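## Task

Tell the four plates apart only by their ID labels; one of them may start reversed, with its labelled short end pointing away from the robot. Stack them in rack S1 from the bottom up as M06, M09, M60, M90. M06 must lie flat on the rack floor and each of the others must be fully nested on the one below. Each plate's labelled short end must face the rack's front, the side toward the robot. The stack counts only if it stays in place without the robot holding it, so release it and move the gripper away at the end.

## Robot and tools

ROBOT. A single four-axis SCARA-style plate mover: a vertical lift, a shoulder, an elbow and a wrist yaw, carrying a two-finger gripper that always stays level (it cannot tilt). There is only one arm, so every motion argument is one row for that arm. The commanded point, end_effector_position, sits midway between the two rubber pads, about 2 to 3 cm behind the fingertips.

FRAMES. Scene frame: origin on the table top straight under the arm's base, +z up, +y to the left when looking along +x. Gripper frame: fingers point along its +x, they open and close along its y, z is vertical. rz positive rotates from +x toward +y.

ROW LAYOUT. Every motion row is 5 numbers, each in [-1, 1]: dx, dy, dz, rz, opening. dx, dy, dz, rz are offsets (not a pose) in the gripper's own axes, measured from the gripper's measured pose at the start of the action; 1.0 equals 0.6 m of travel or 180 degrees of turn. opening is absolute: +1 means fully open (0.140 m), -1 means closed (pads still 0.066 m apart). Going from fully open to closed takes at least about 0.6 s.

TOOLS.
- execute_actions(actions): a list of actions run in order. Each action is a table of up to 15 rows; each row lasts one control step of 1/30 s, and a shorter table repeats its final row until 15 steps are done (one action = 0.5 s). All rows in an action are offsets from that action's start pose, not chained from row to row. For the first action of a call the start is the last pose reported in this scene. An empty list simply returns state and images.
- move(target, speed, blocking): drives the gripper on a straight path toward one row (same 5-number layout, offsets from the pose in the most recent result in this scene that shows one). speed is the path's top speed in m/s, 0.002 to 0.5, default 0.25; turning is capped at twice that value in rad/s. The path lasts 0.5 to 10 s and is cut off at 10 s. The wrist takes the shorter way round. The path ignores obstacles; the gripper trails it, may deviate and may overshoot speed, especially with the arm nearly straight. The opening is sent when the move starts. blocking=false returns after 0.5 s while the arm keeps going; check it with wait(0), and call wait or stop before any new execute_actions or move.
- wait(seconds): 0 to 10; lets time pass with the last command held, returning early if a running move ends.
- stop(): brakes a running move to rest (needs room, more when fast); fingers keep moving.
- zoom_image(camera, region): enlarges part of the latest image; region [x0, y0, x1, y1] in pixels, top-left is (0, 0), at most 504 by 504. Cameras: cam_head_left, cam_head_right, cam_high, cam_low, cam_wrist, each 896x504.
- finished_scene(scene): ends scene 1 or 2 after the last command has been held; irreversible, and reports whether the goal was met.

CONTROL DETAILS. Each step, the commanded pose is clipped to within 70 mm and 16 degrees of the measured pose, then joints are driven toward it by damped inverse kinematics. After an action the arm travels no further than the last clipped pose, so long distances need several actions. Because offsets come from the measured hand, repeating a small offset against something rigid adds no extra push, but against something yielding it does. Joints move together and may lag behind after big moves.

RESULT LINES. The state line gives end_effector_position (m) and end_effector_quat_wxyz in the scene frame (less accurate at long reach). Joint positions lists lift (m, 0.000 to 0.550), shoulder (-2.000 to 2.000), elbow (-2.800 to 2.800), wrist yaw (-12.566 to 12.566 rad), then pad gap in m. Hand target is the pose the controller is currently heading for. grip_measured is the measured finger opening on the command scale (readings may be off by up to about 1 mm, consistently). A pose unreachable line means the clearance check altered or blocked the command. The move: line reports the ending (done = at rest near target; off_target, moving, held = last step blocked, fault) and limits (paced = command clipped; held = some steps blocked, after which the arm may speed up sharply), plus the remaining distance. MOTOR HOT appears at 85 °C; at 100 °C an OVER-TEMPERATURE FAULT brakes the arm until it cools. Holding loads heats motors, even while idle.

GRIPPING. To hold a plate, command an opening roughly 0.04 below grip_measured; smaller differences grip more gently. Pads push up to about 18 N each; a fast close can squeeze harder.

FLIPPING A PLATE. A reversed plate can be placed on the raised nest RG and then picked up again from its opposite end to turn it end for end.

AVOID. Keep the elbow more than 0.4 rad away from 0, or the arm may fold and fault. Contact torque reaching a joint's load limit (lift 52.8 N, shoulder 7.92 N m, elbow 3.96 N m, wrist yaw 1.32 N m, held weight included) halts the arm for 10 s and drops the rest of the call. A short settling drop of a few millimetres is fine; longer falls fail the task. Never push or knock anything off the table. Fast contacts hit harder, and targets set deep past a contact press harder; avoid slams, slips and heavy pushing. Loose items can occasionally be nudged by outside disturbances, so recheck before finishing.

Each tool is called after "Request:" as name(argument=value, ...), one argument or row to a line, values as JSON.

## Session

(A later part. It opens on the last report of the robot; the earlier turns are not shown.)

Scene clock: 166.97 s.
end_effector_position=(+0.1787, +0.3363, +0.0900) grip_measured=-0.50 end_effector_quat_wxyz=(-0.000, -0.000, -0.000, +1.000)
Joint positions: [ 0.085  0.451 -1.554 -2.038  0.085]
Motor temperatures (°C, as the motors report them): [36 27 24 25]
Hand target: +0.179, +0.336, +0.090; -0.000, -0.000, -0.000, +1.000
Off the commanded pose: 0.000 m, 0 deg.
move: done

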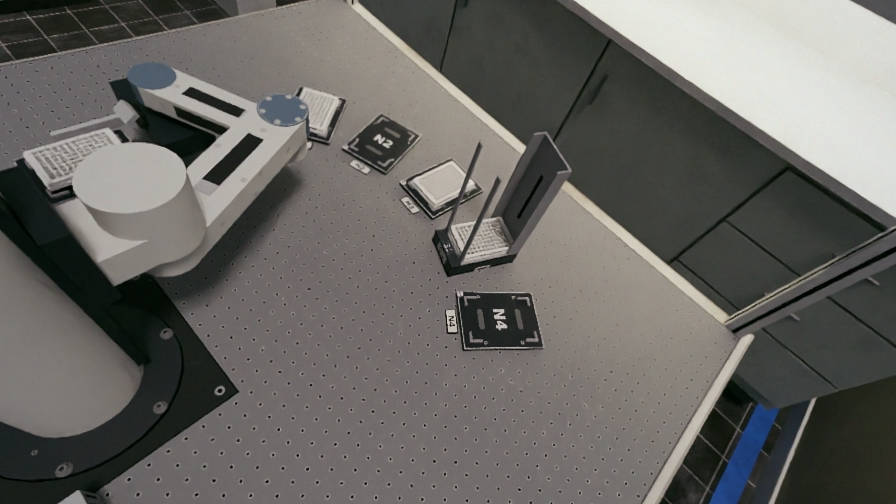

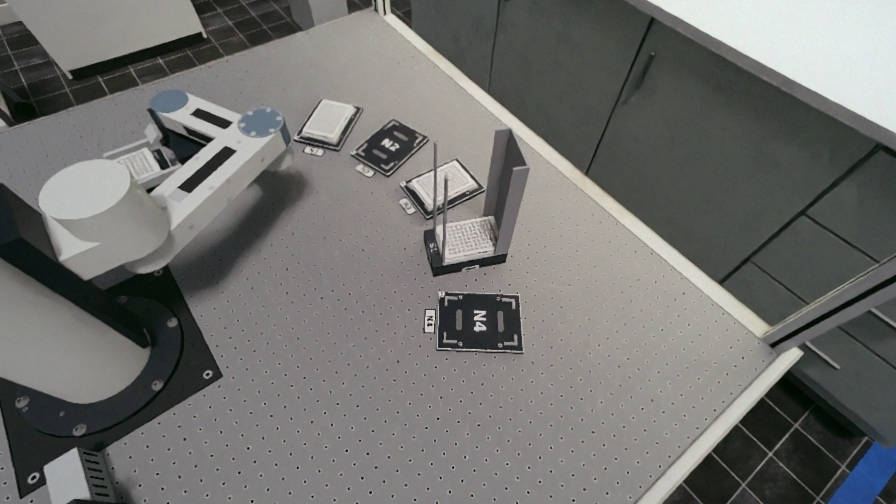

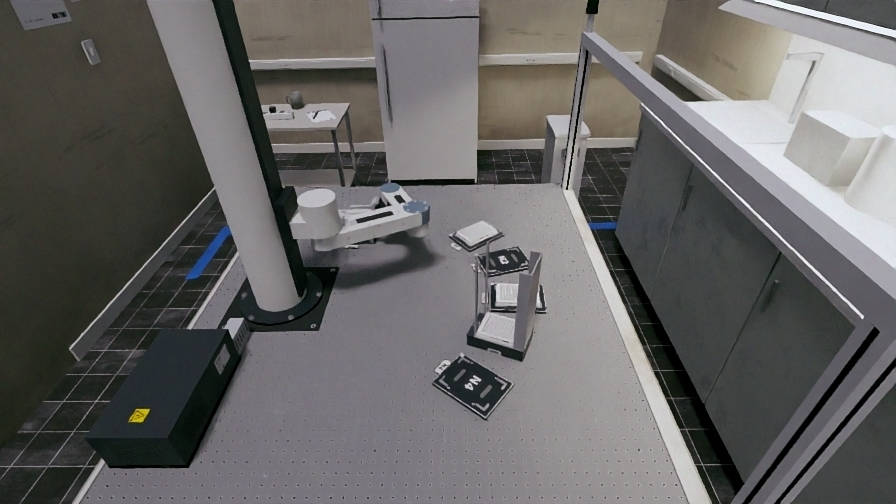

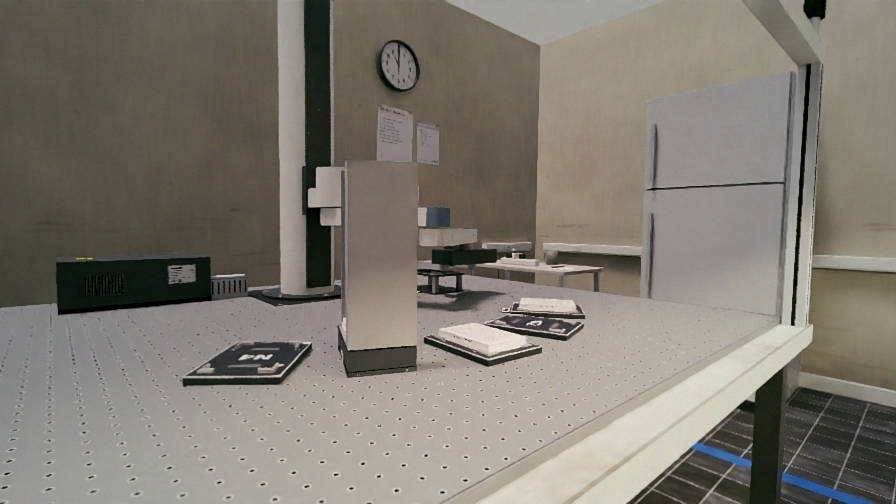

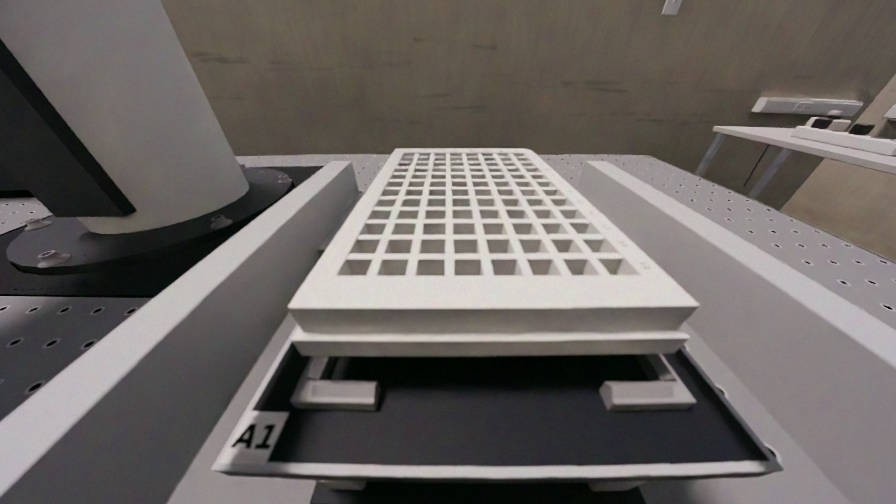

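Request:
move(
  target=[0,-0.0017,-0.012,-0.0025,-0.55],
  speed=0.02,
)

Scene clock: 187.50 s.
end_effector_position=(+0.1787, +0.3373, +0.0827) grip_measured=-0.50 end_effector_quat_wxyz=(+0.003, -0.000, -0.000, +1.000)
Joint positions: [ 0.078  0.451 -1.554 -2.046  0.085]
Motor temperatures (°C, as the motors report them): [36 27 24 25]
Hand target: +0.179, +0.337, +0.083; +0.004, -0.000, -0.000, +1.000
Off the commanded pose: 0.000 m, 0 deg.
move: done

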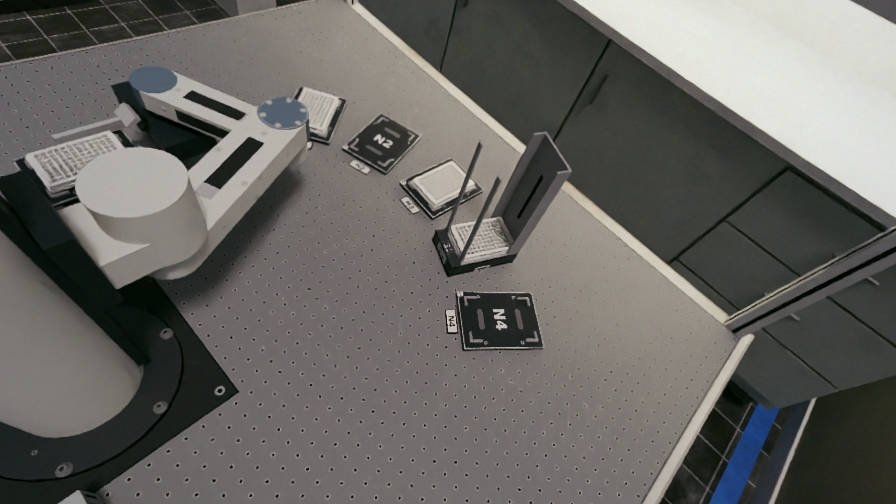

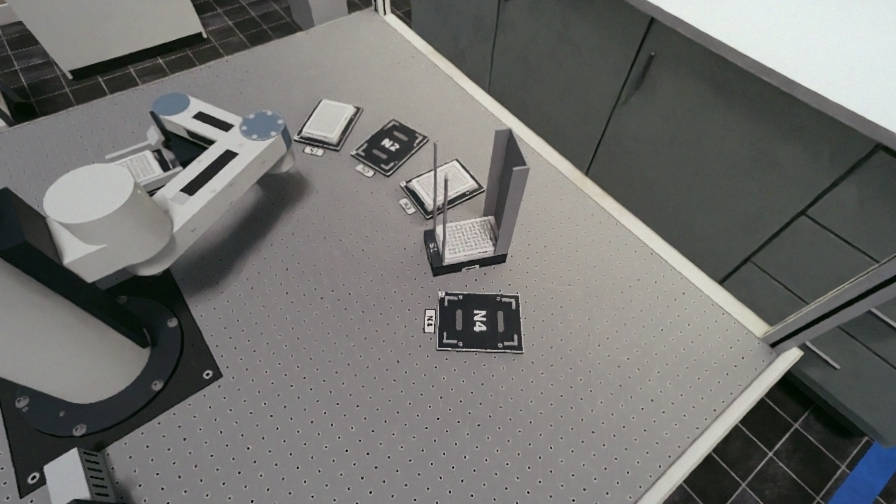

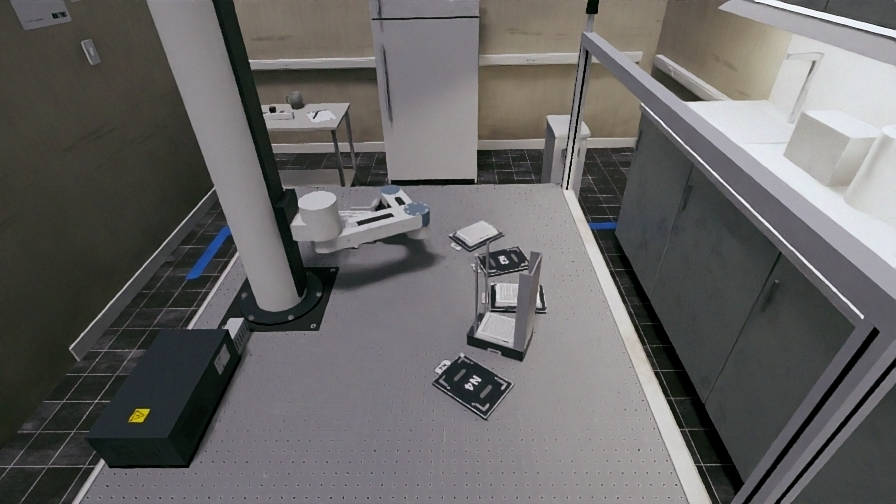

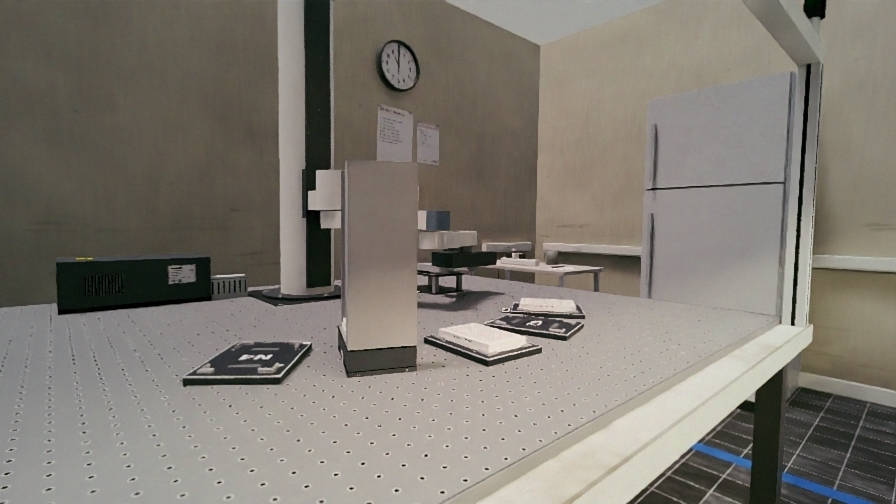

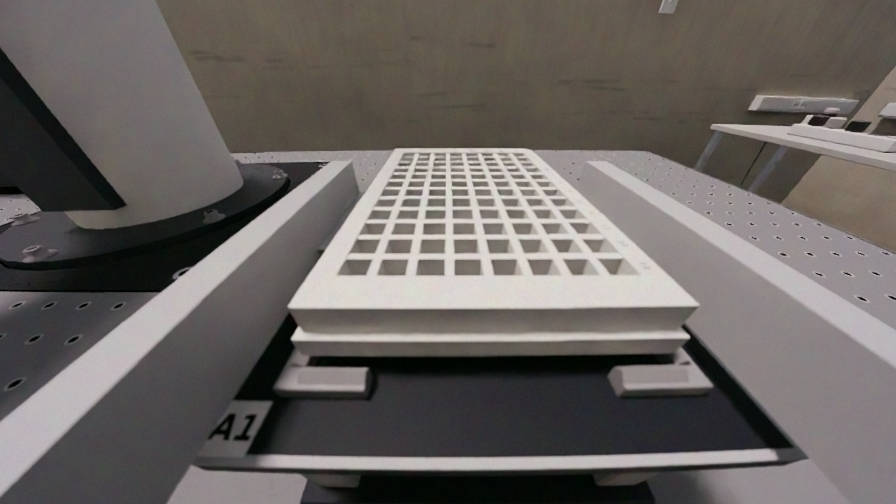

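Request:
move(
  target=[0,0,-0.013,0,-0.55],
  speed=0.008,
)

Scene clock: 194.30 s.
end_effector_position=(+0.1791, +0.3377, +0.0754) grip_measured=-0.50 end_effector_quat_wxyz=(+0.005, -0.000, -0.000, +1.000)
Joint positions: [ 0.07   0.451 -1.555 -2.047  0.085]
Motor temperatures (°C, as the motors report them): [36 27 24 25]
Hand target: +0.179, +0.337, +0.075; +0.003, -0.000, -0.000, +1.000
Off the commanded pose: 0.001 m, 0 deg.
move: done

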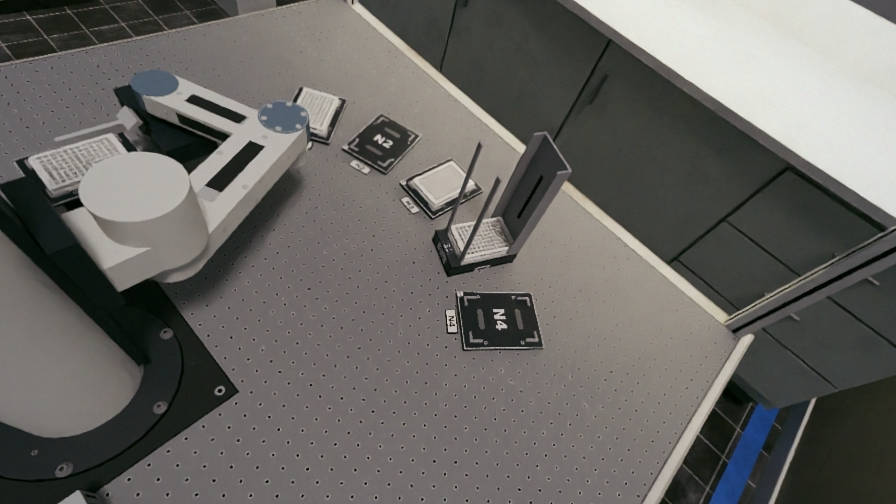

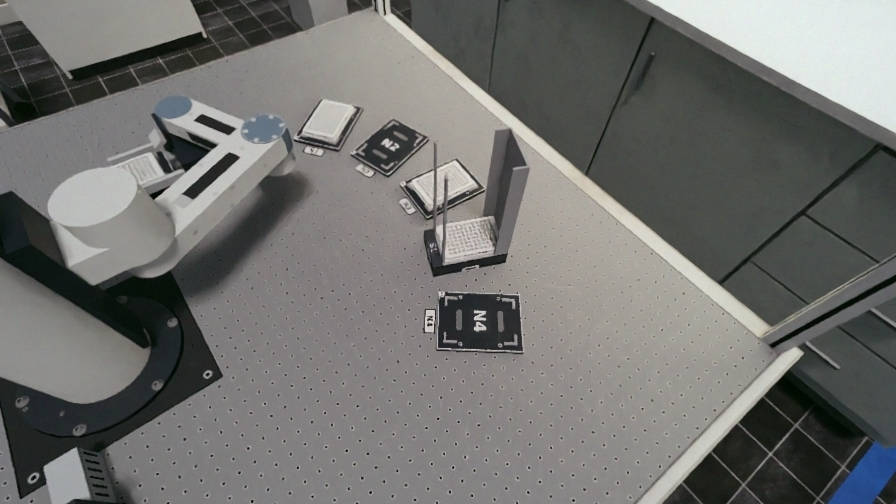

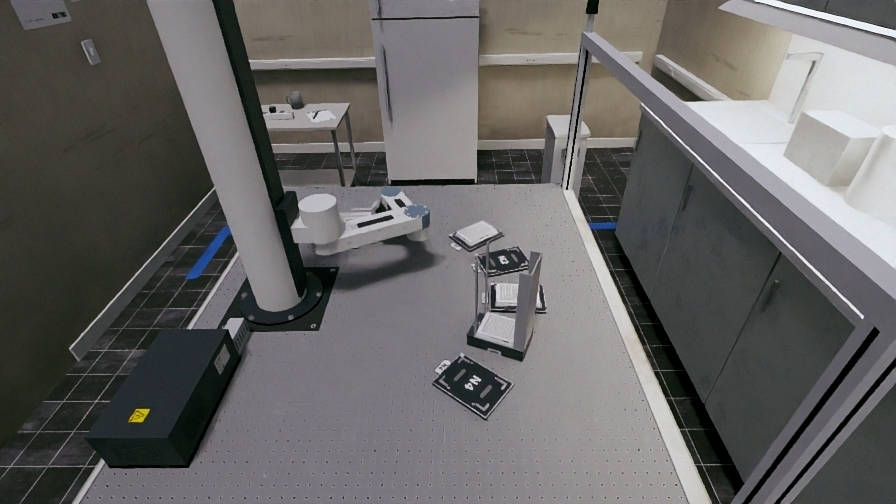

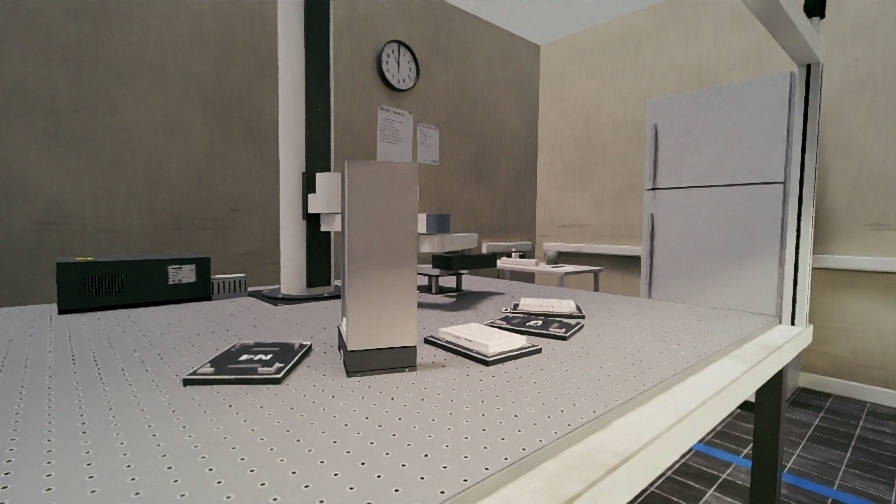

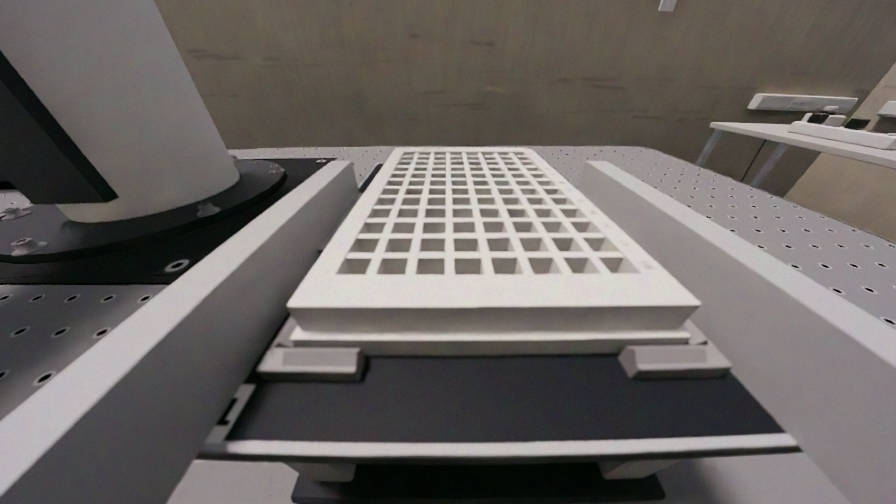

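Request:
execute_actions(
  actions=[
    [[0,0,0.001,0,-0.4],[0,0,0.001,0,-0.2],[0,0,0.001,0,0.2]],
    [[0,0,0.01,0,0.2],[0,0,0.02,0,0.2],[0,0,0.03,0,0.2],[0,0,0.04,0,0.2],[0,0,0.05,0,0.2]],
  ],
)

Request:
move(
  target=[0.033,0,0,-0.4985,0.2],
  speed=0.5,
)

Scene clock: 208.63 s.
end_effector_position=(+0.1792, +0.3378, +0.1061) grip_measured=+0.20 end_effector_quat_wxyz=(+0.005, -0.000, -0.000, +1.000)
Joint positions: [ 0.101  0.451 -1.556 -2.047  0.11 ]
Motor temperatures (°C, as the motors report them): [35 28 24 25]
Hand target: +0.179, +0.338, +0.106; +0.005, -0.000, -0.000, +1.000
Off the commanded pose: 0.000 m, 0 deg.

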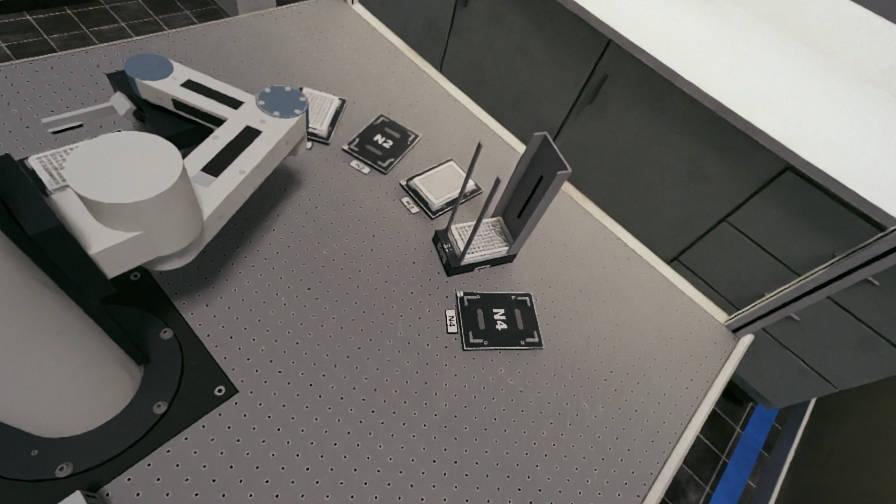

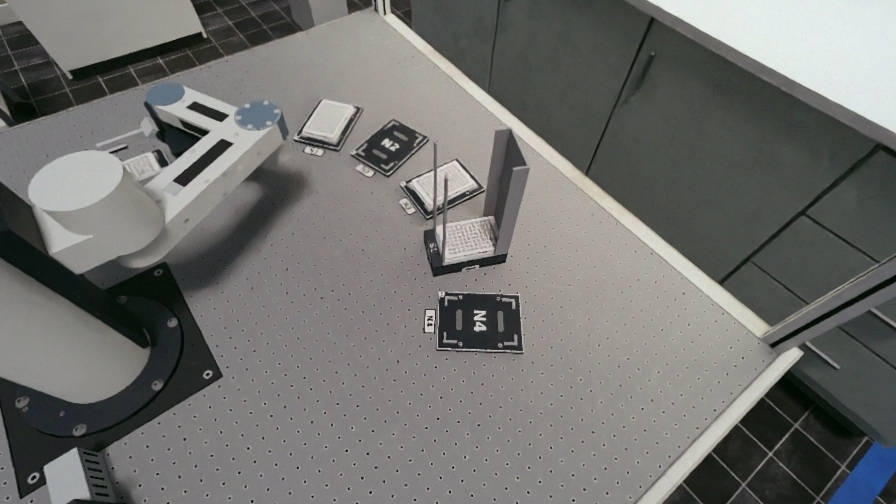

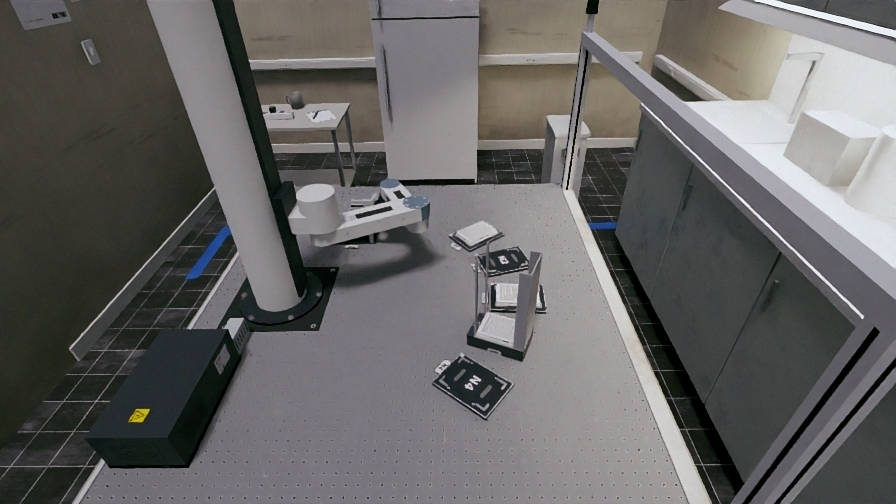

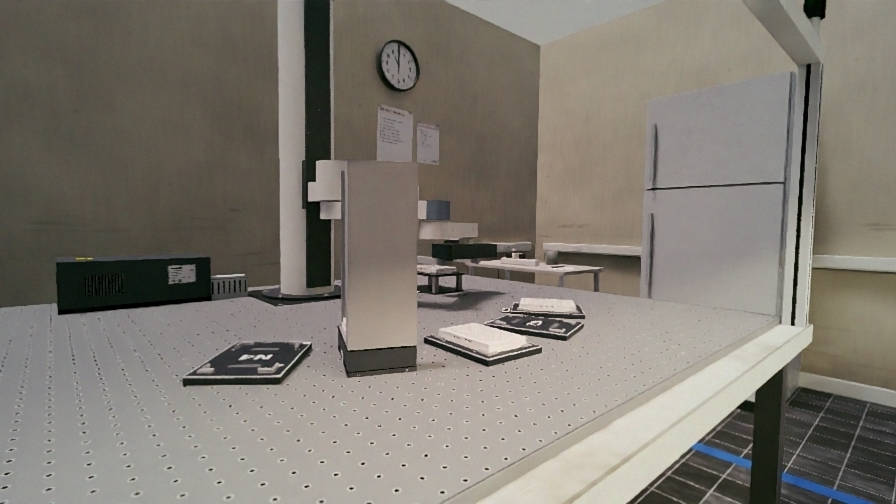

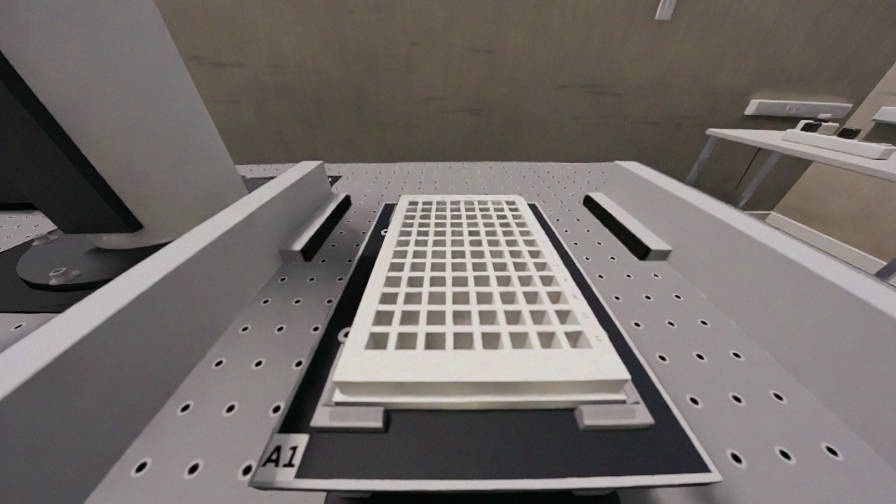

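Scene clock: 210.67 s.
end_effector_position=(+0.1592, +0.3381, +0.1061) grip_measured=+0.20 end_effector_quat_wxyz=(+0.709, -0.000, -0.000, +0.706)
Joint positions: [ 0.101  0.655 -0.77  -4.602  0.11 ]
Motor temperatures (°C, as the motors report them): [35 28 24 25]
Hand target: +0.159, +0.338, +0.106; +0.709, -0.000, -0.000, +0.705
Off the commanded pose: 0.000 m, 0 deg.
move: done

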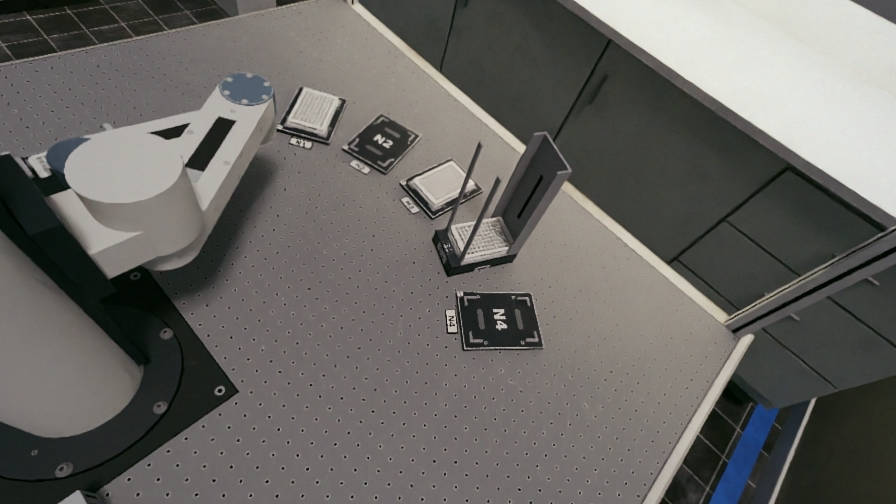

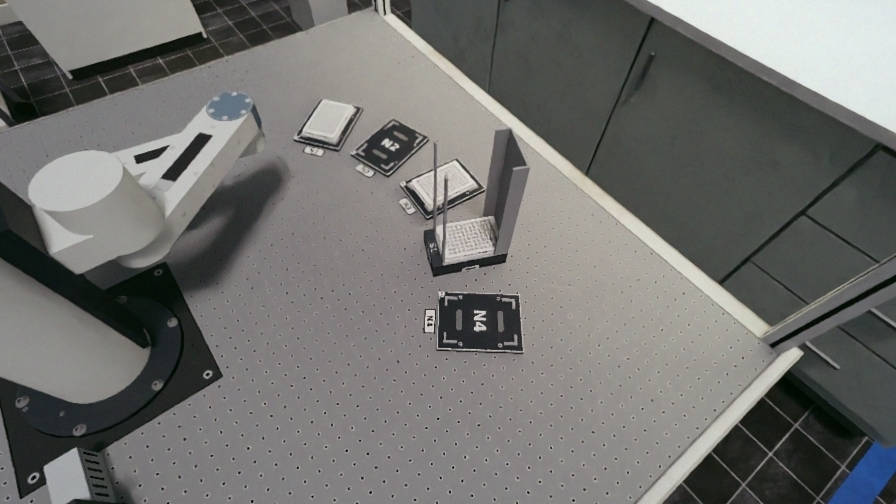

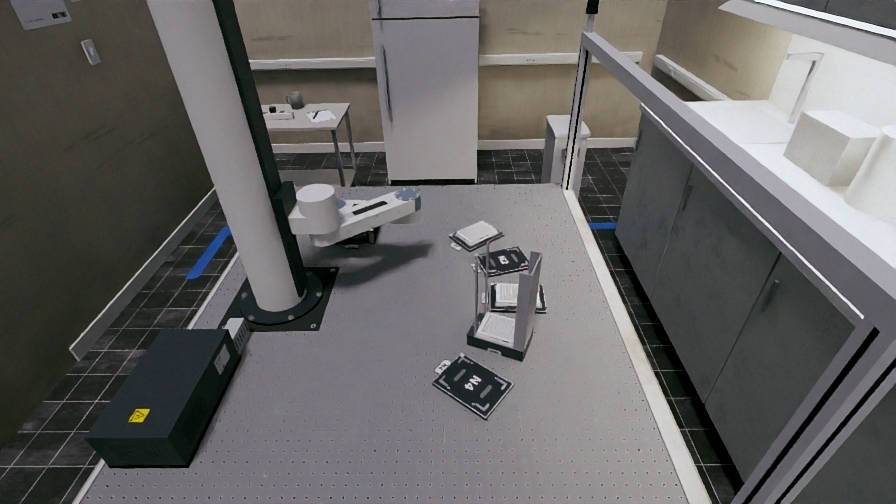

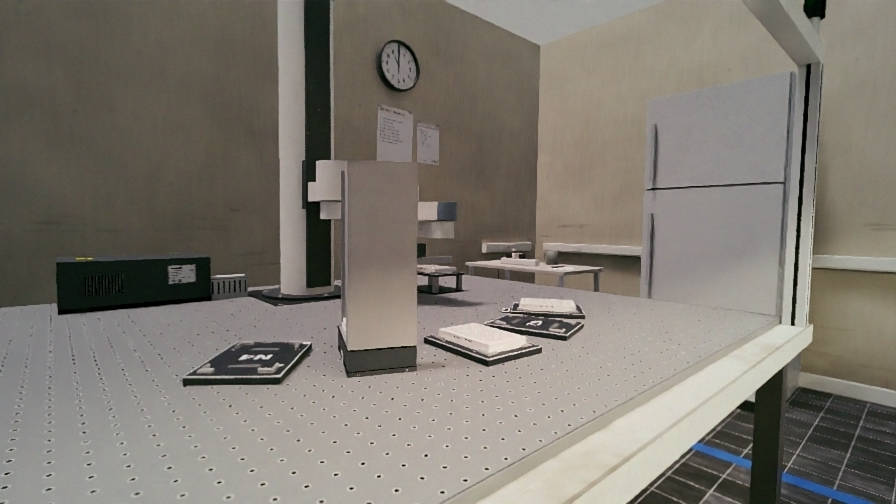

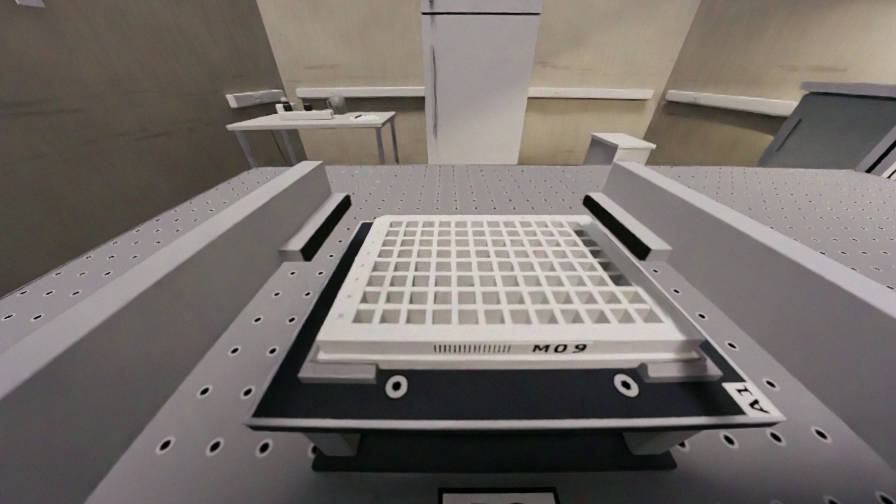

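Request:
move(
  target=[0,0.033,0,-0.499,0.2],
  speed=0.5,
)

Scene clock: 216.10 s.
end_effector_position=(+0.1397, +0.3385, +0.1061) grip_measured=+0.20 end_effector_quat_wxyz=(+1.000, -0.000, -0.000, -0.001)
Joint positions: [ 0.101  1.37  -1.641 -6.013  0.11 ]
Motor temperatures (°C, as the motors report them): [36 28 24 25]
Hand target: +0.140, +0.338, +0.106; +1.000, -0.000, -0.000, -0.001
Off the commanded pose: 0.000 m, 0 deg.
move: done

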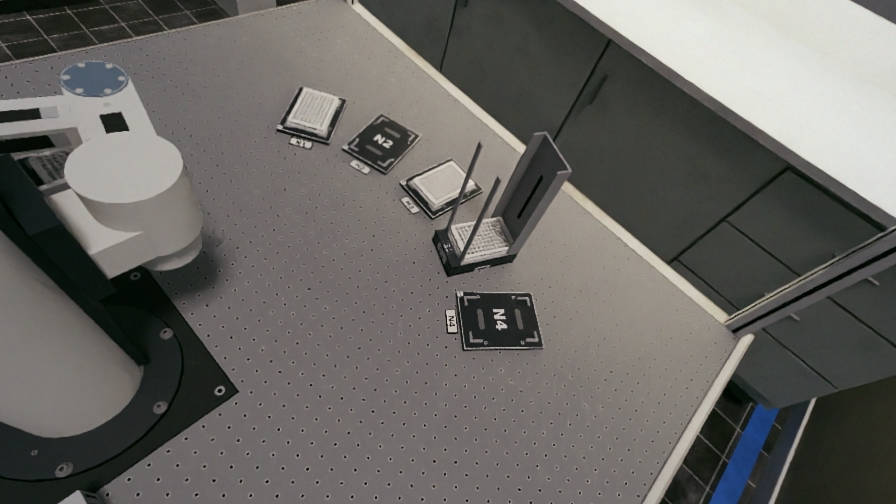

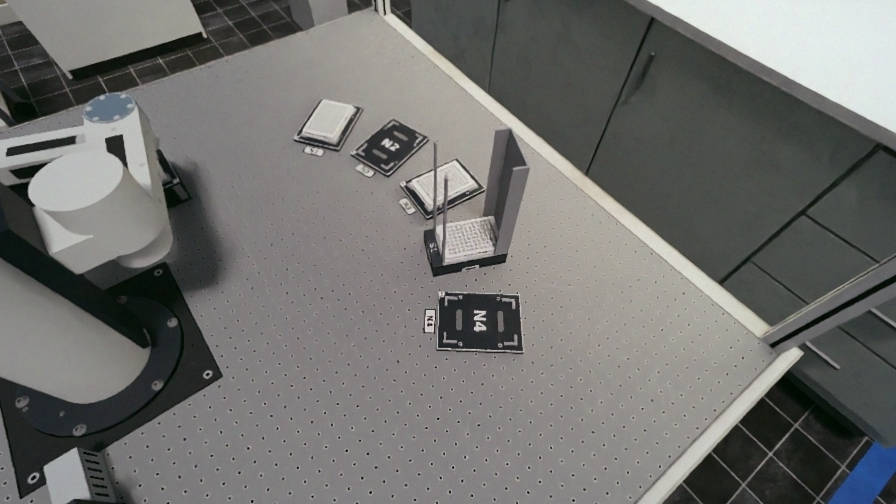

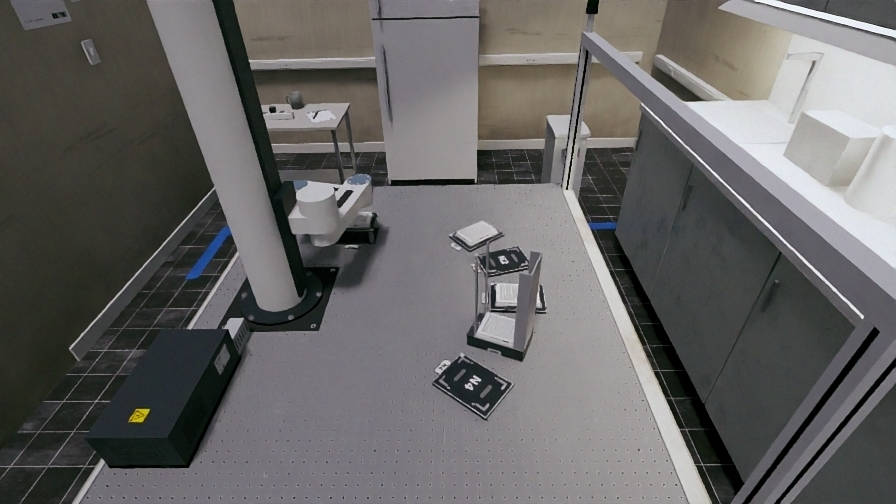

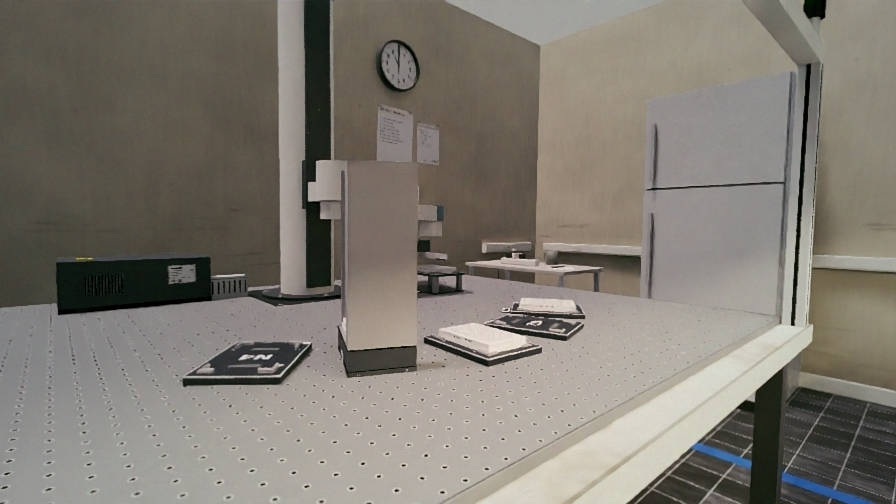

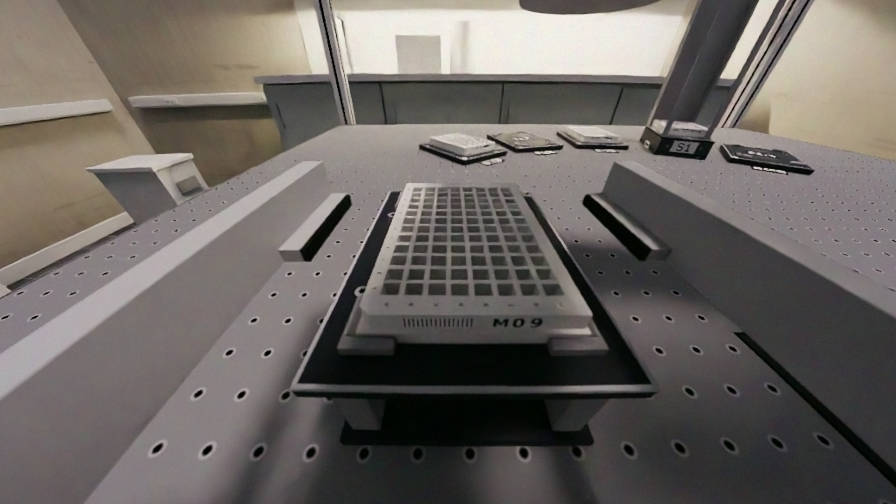

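Request:
move(
  target=[0.035,0,-0.0243,0,-0.1],
  speed=0.15,
)

Scene clock: 224.50 s.
end_effector_position=(+0.1608, +0.3384, +0.0915) grip_measured=-0.10 end_effector_quat_wxyz=(+1.000, -0.000, -0.000, -0.001)
Joint positions: [ 0.086  1.297 -1.59  -5.993  0.099]
Motor temperatures (°C, as the motors report them): [36 28 24 25]
Hand target: +0.161, +0.338, +0.092; +1.000, -0.000, -0.000, -0.001
Off the commanded pose: 0.000 m, 0 deg.
move: done

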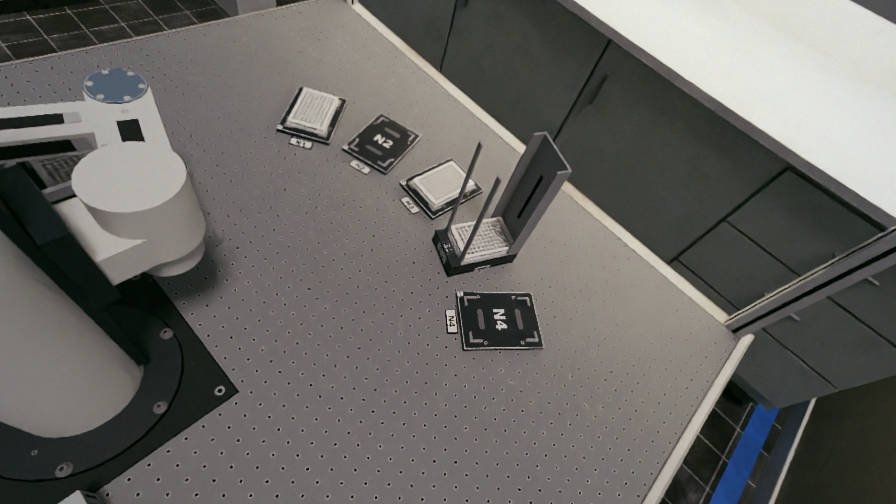

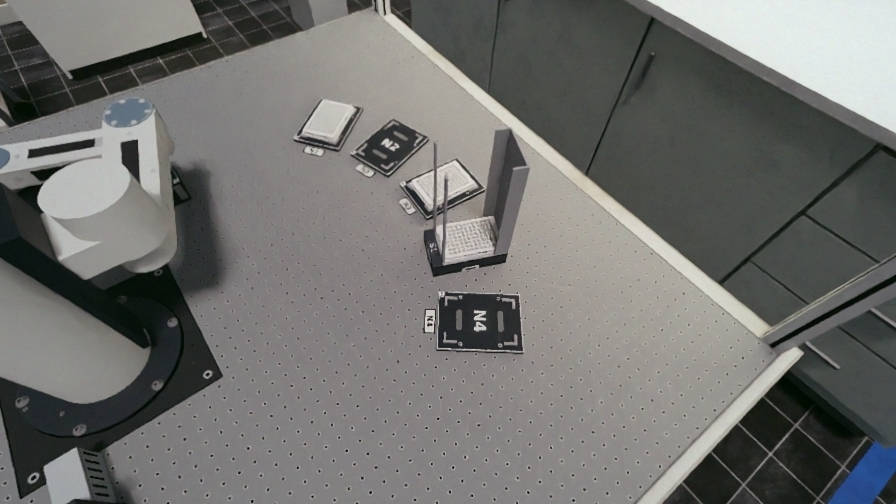

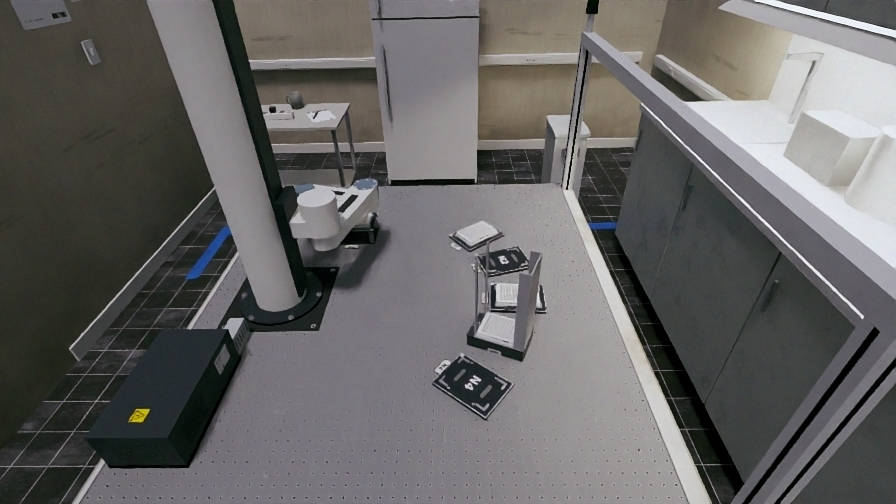

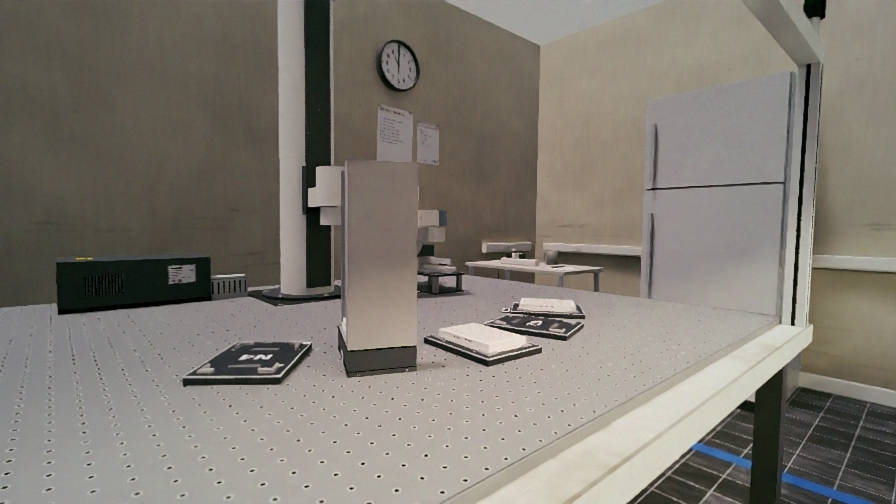

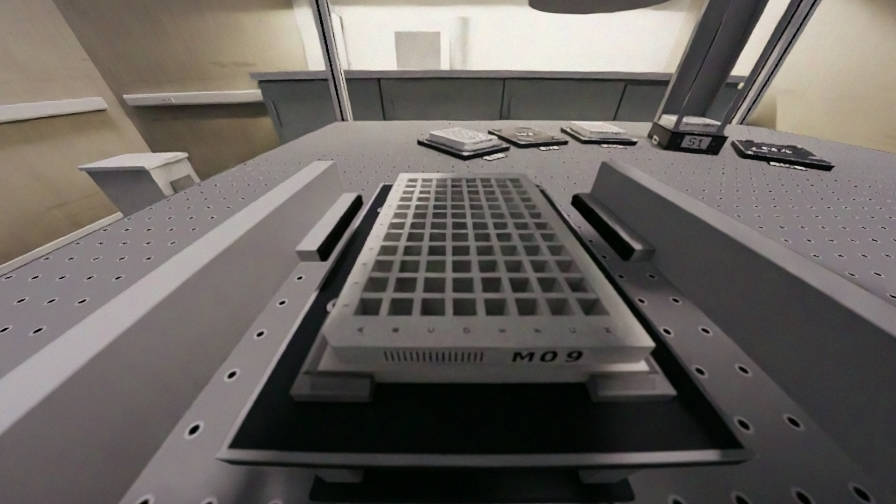

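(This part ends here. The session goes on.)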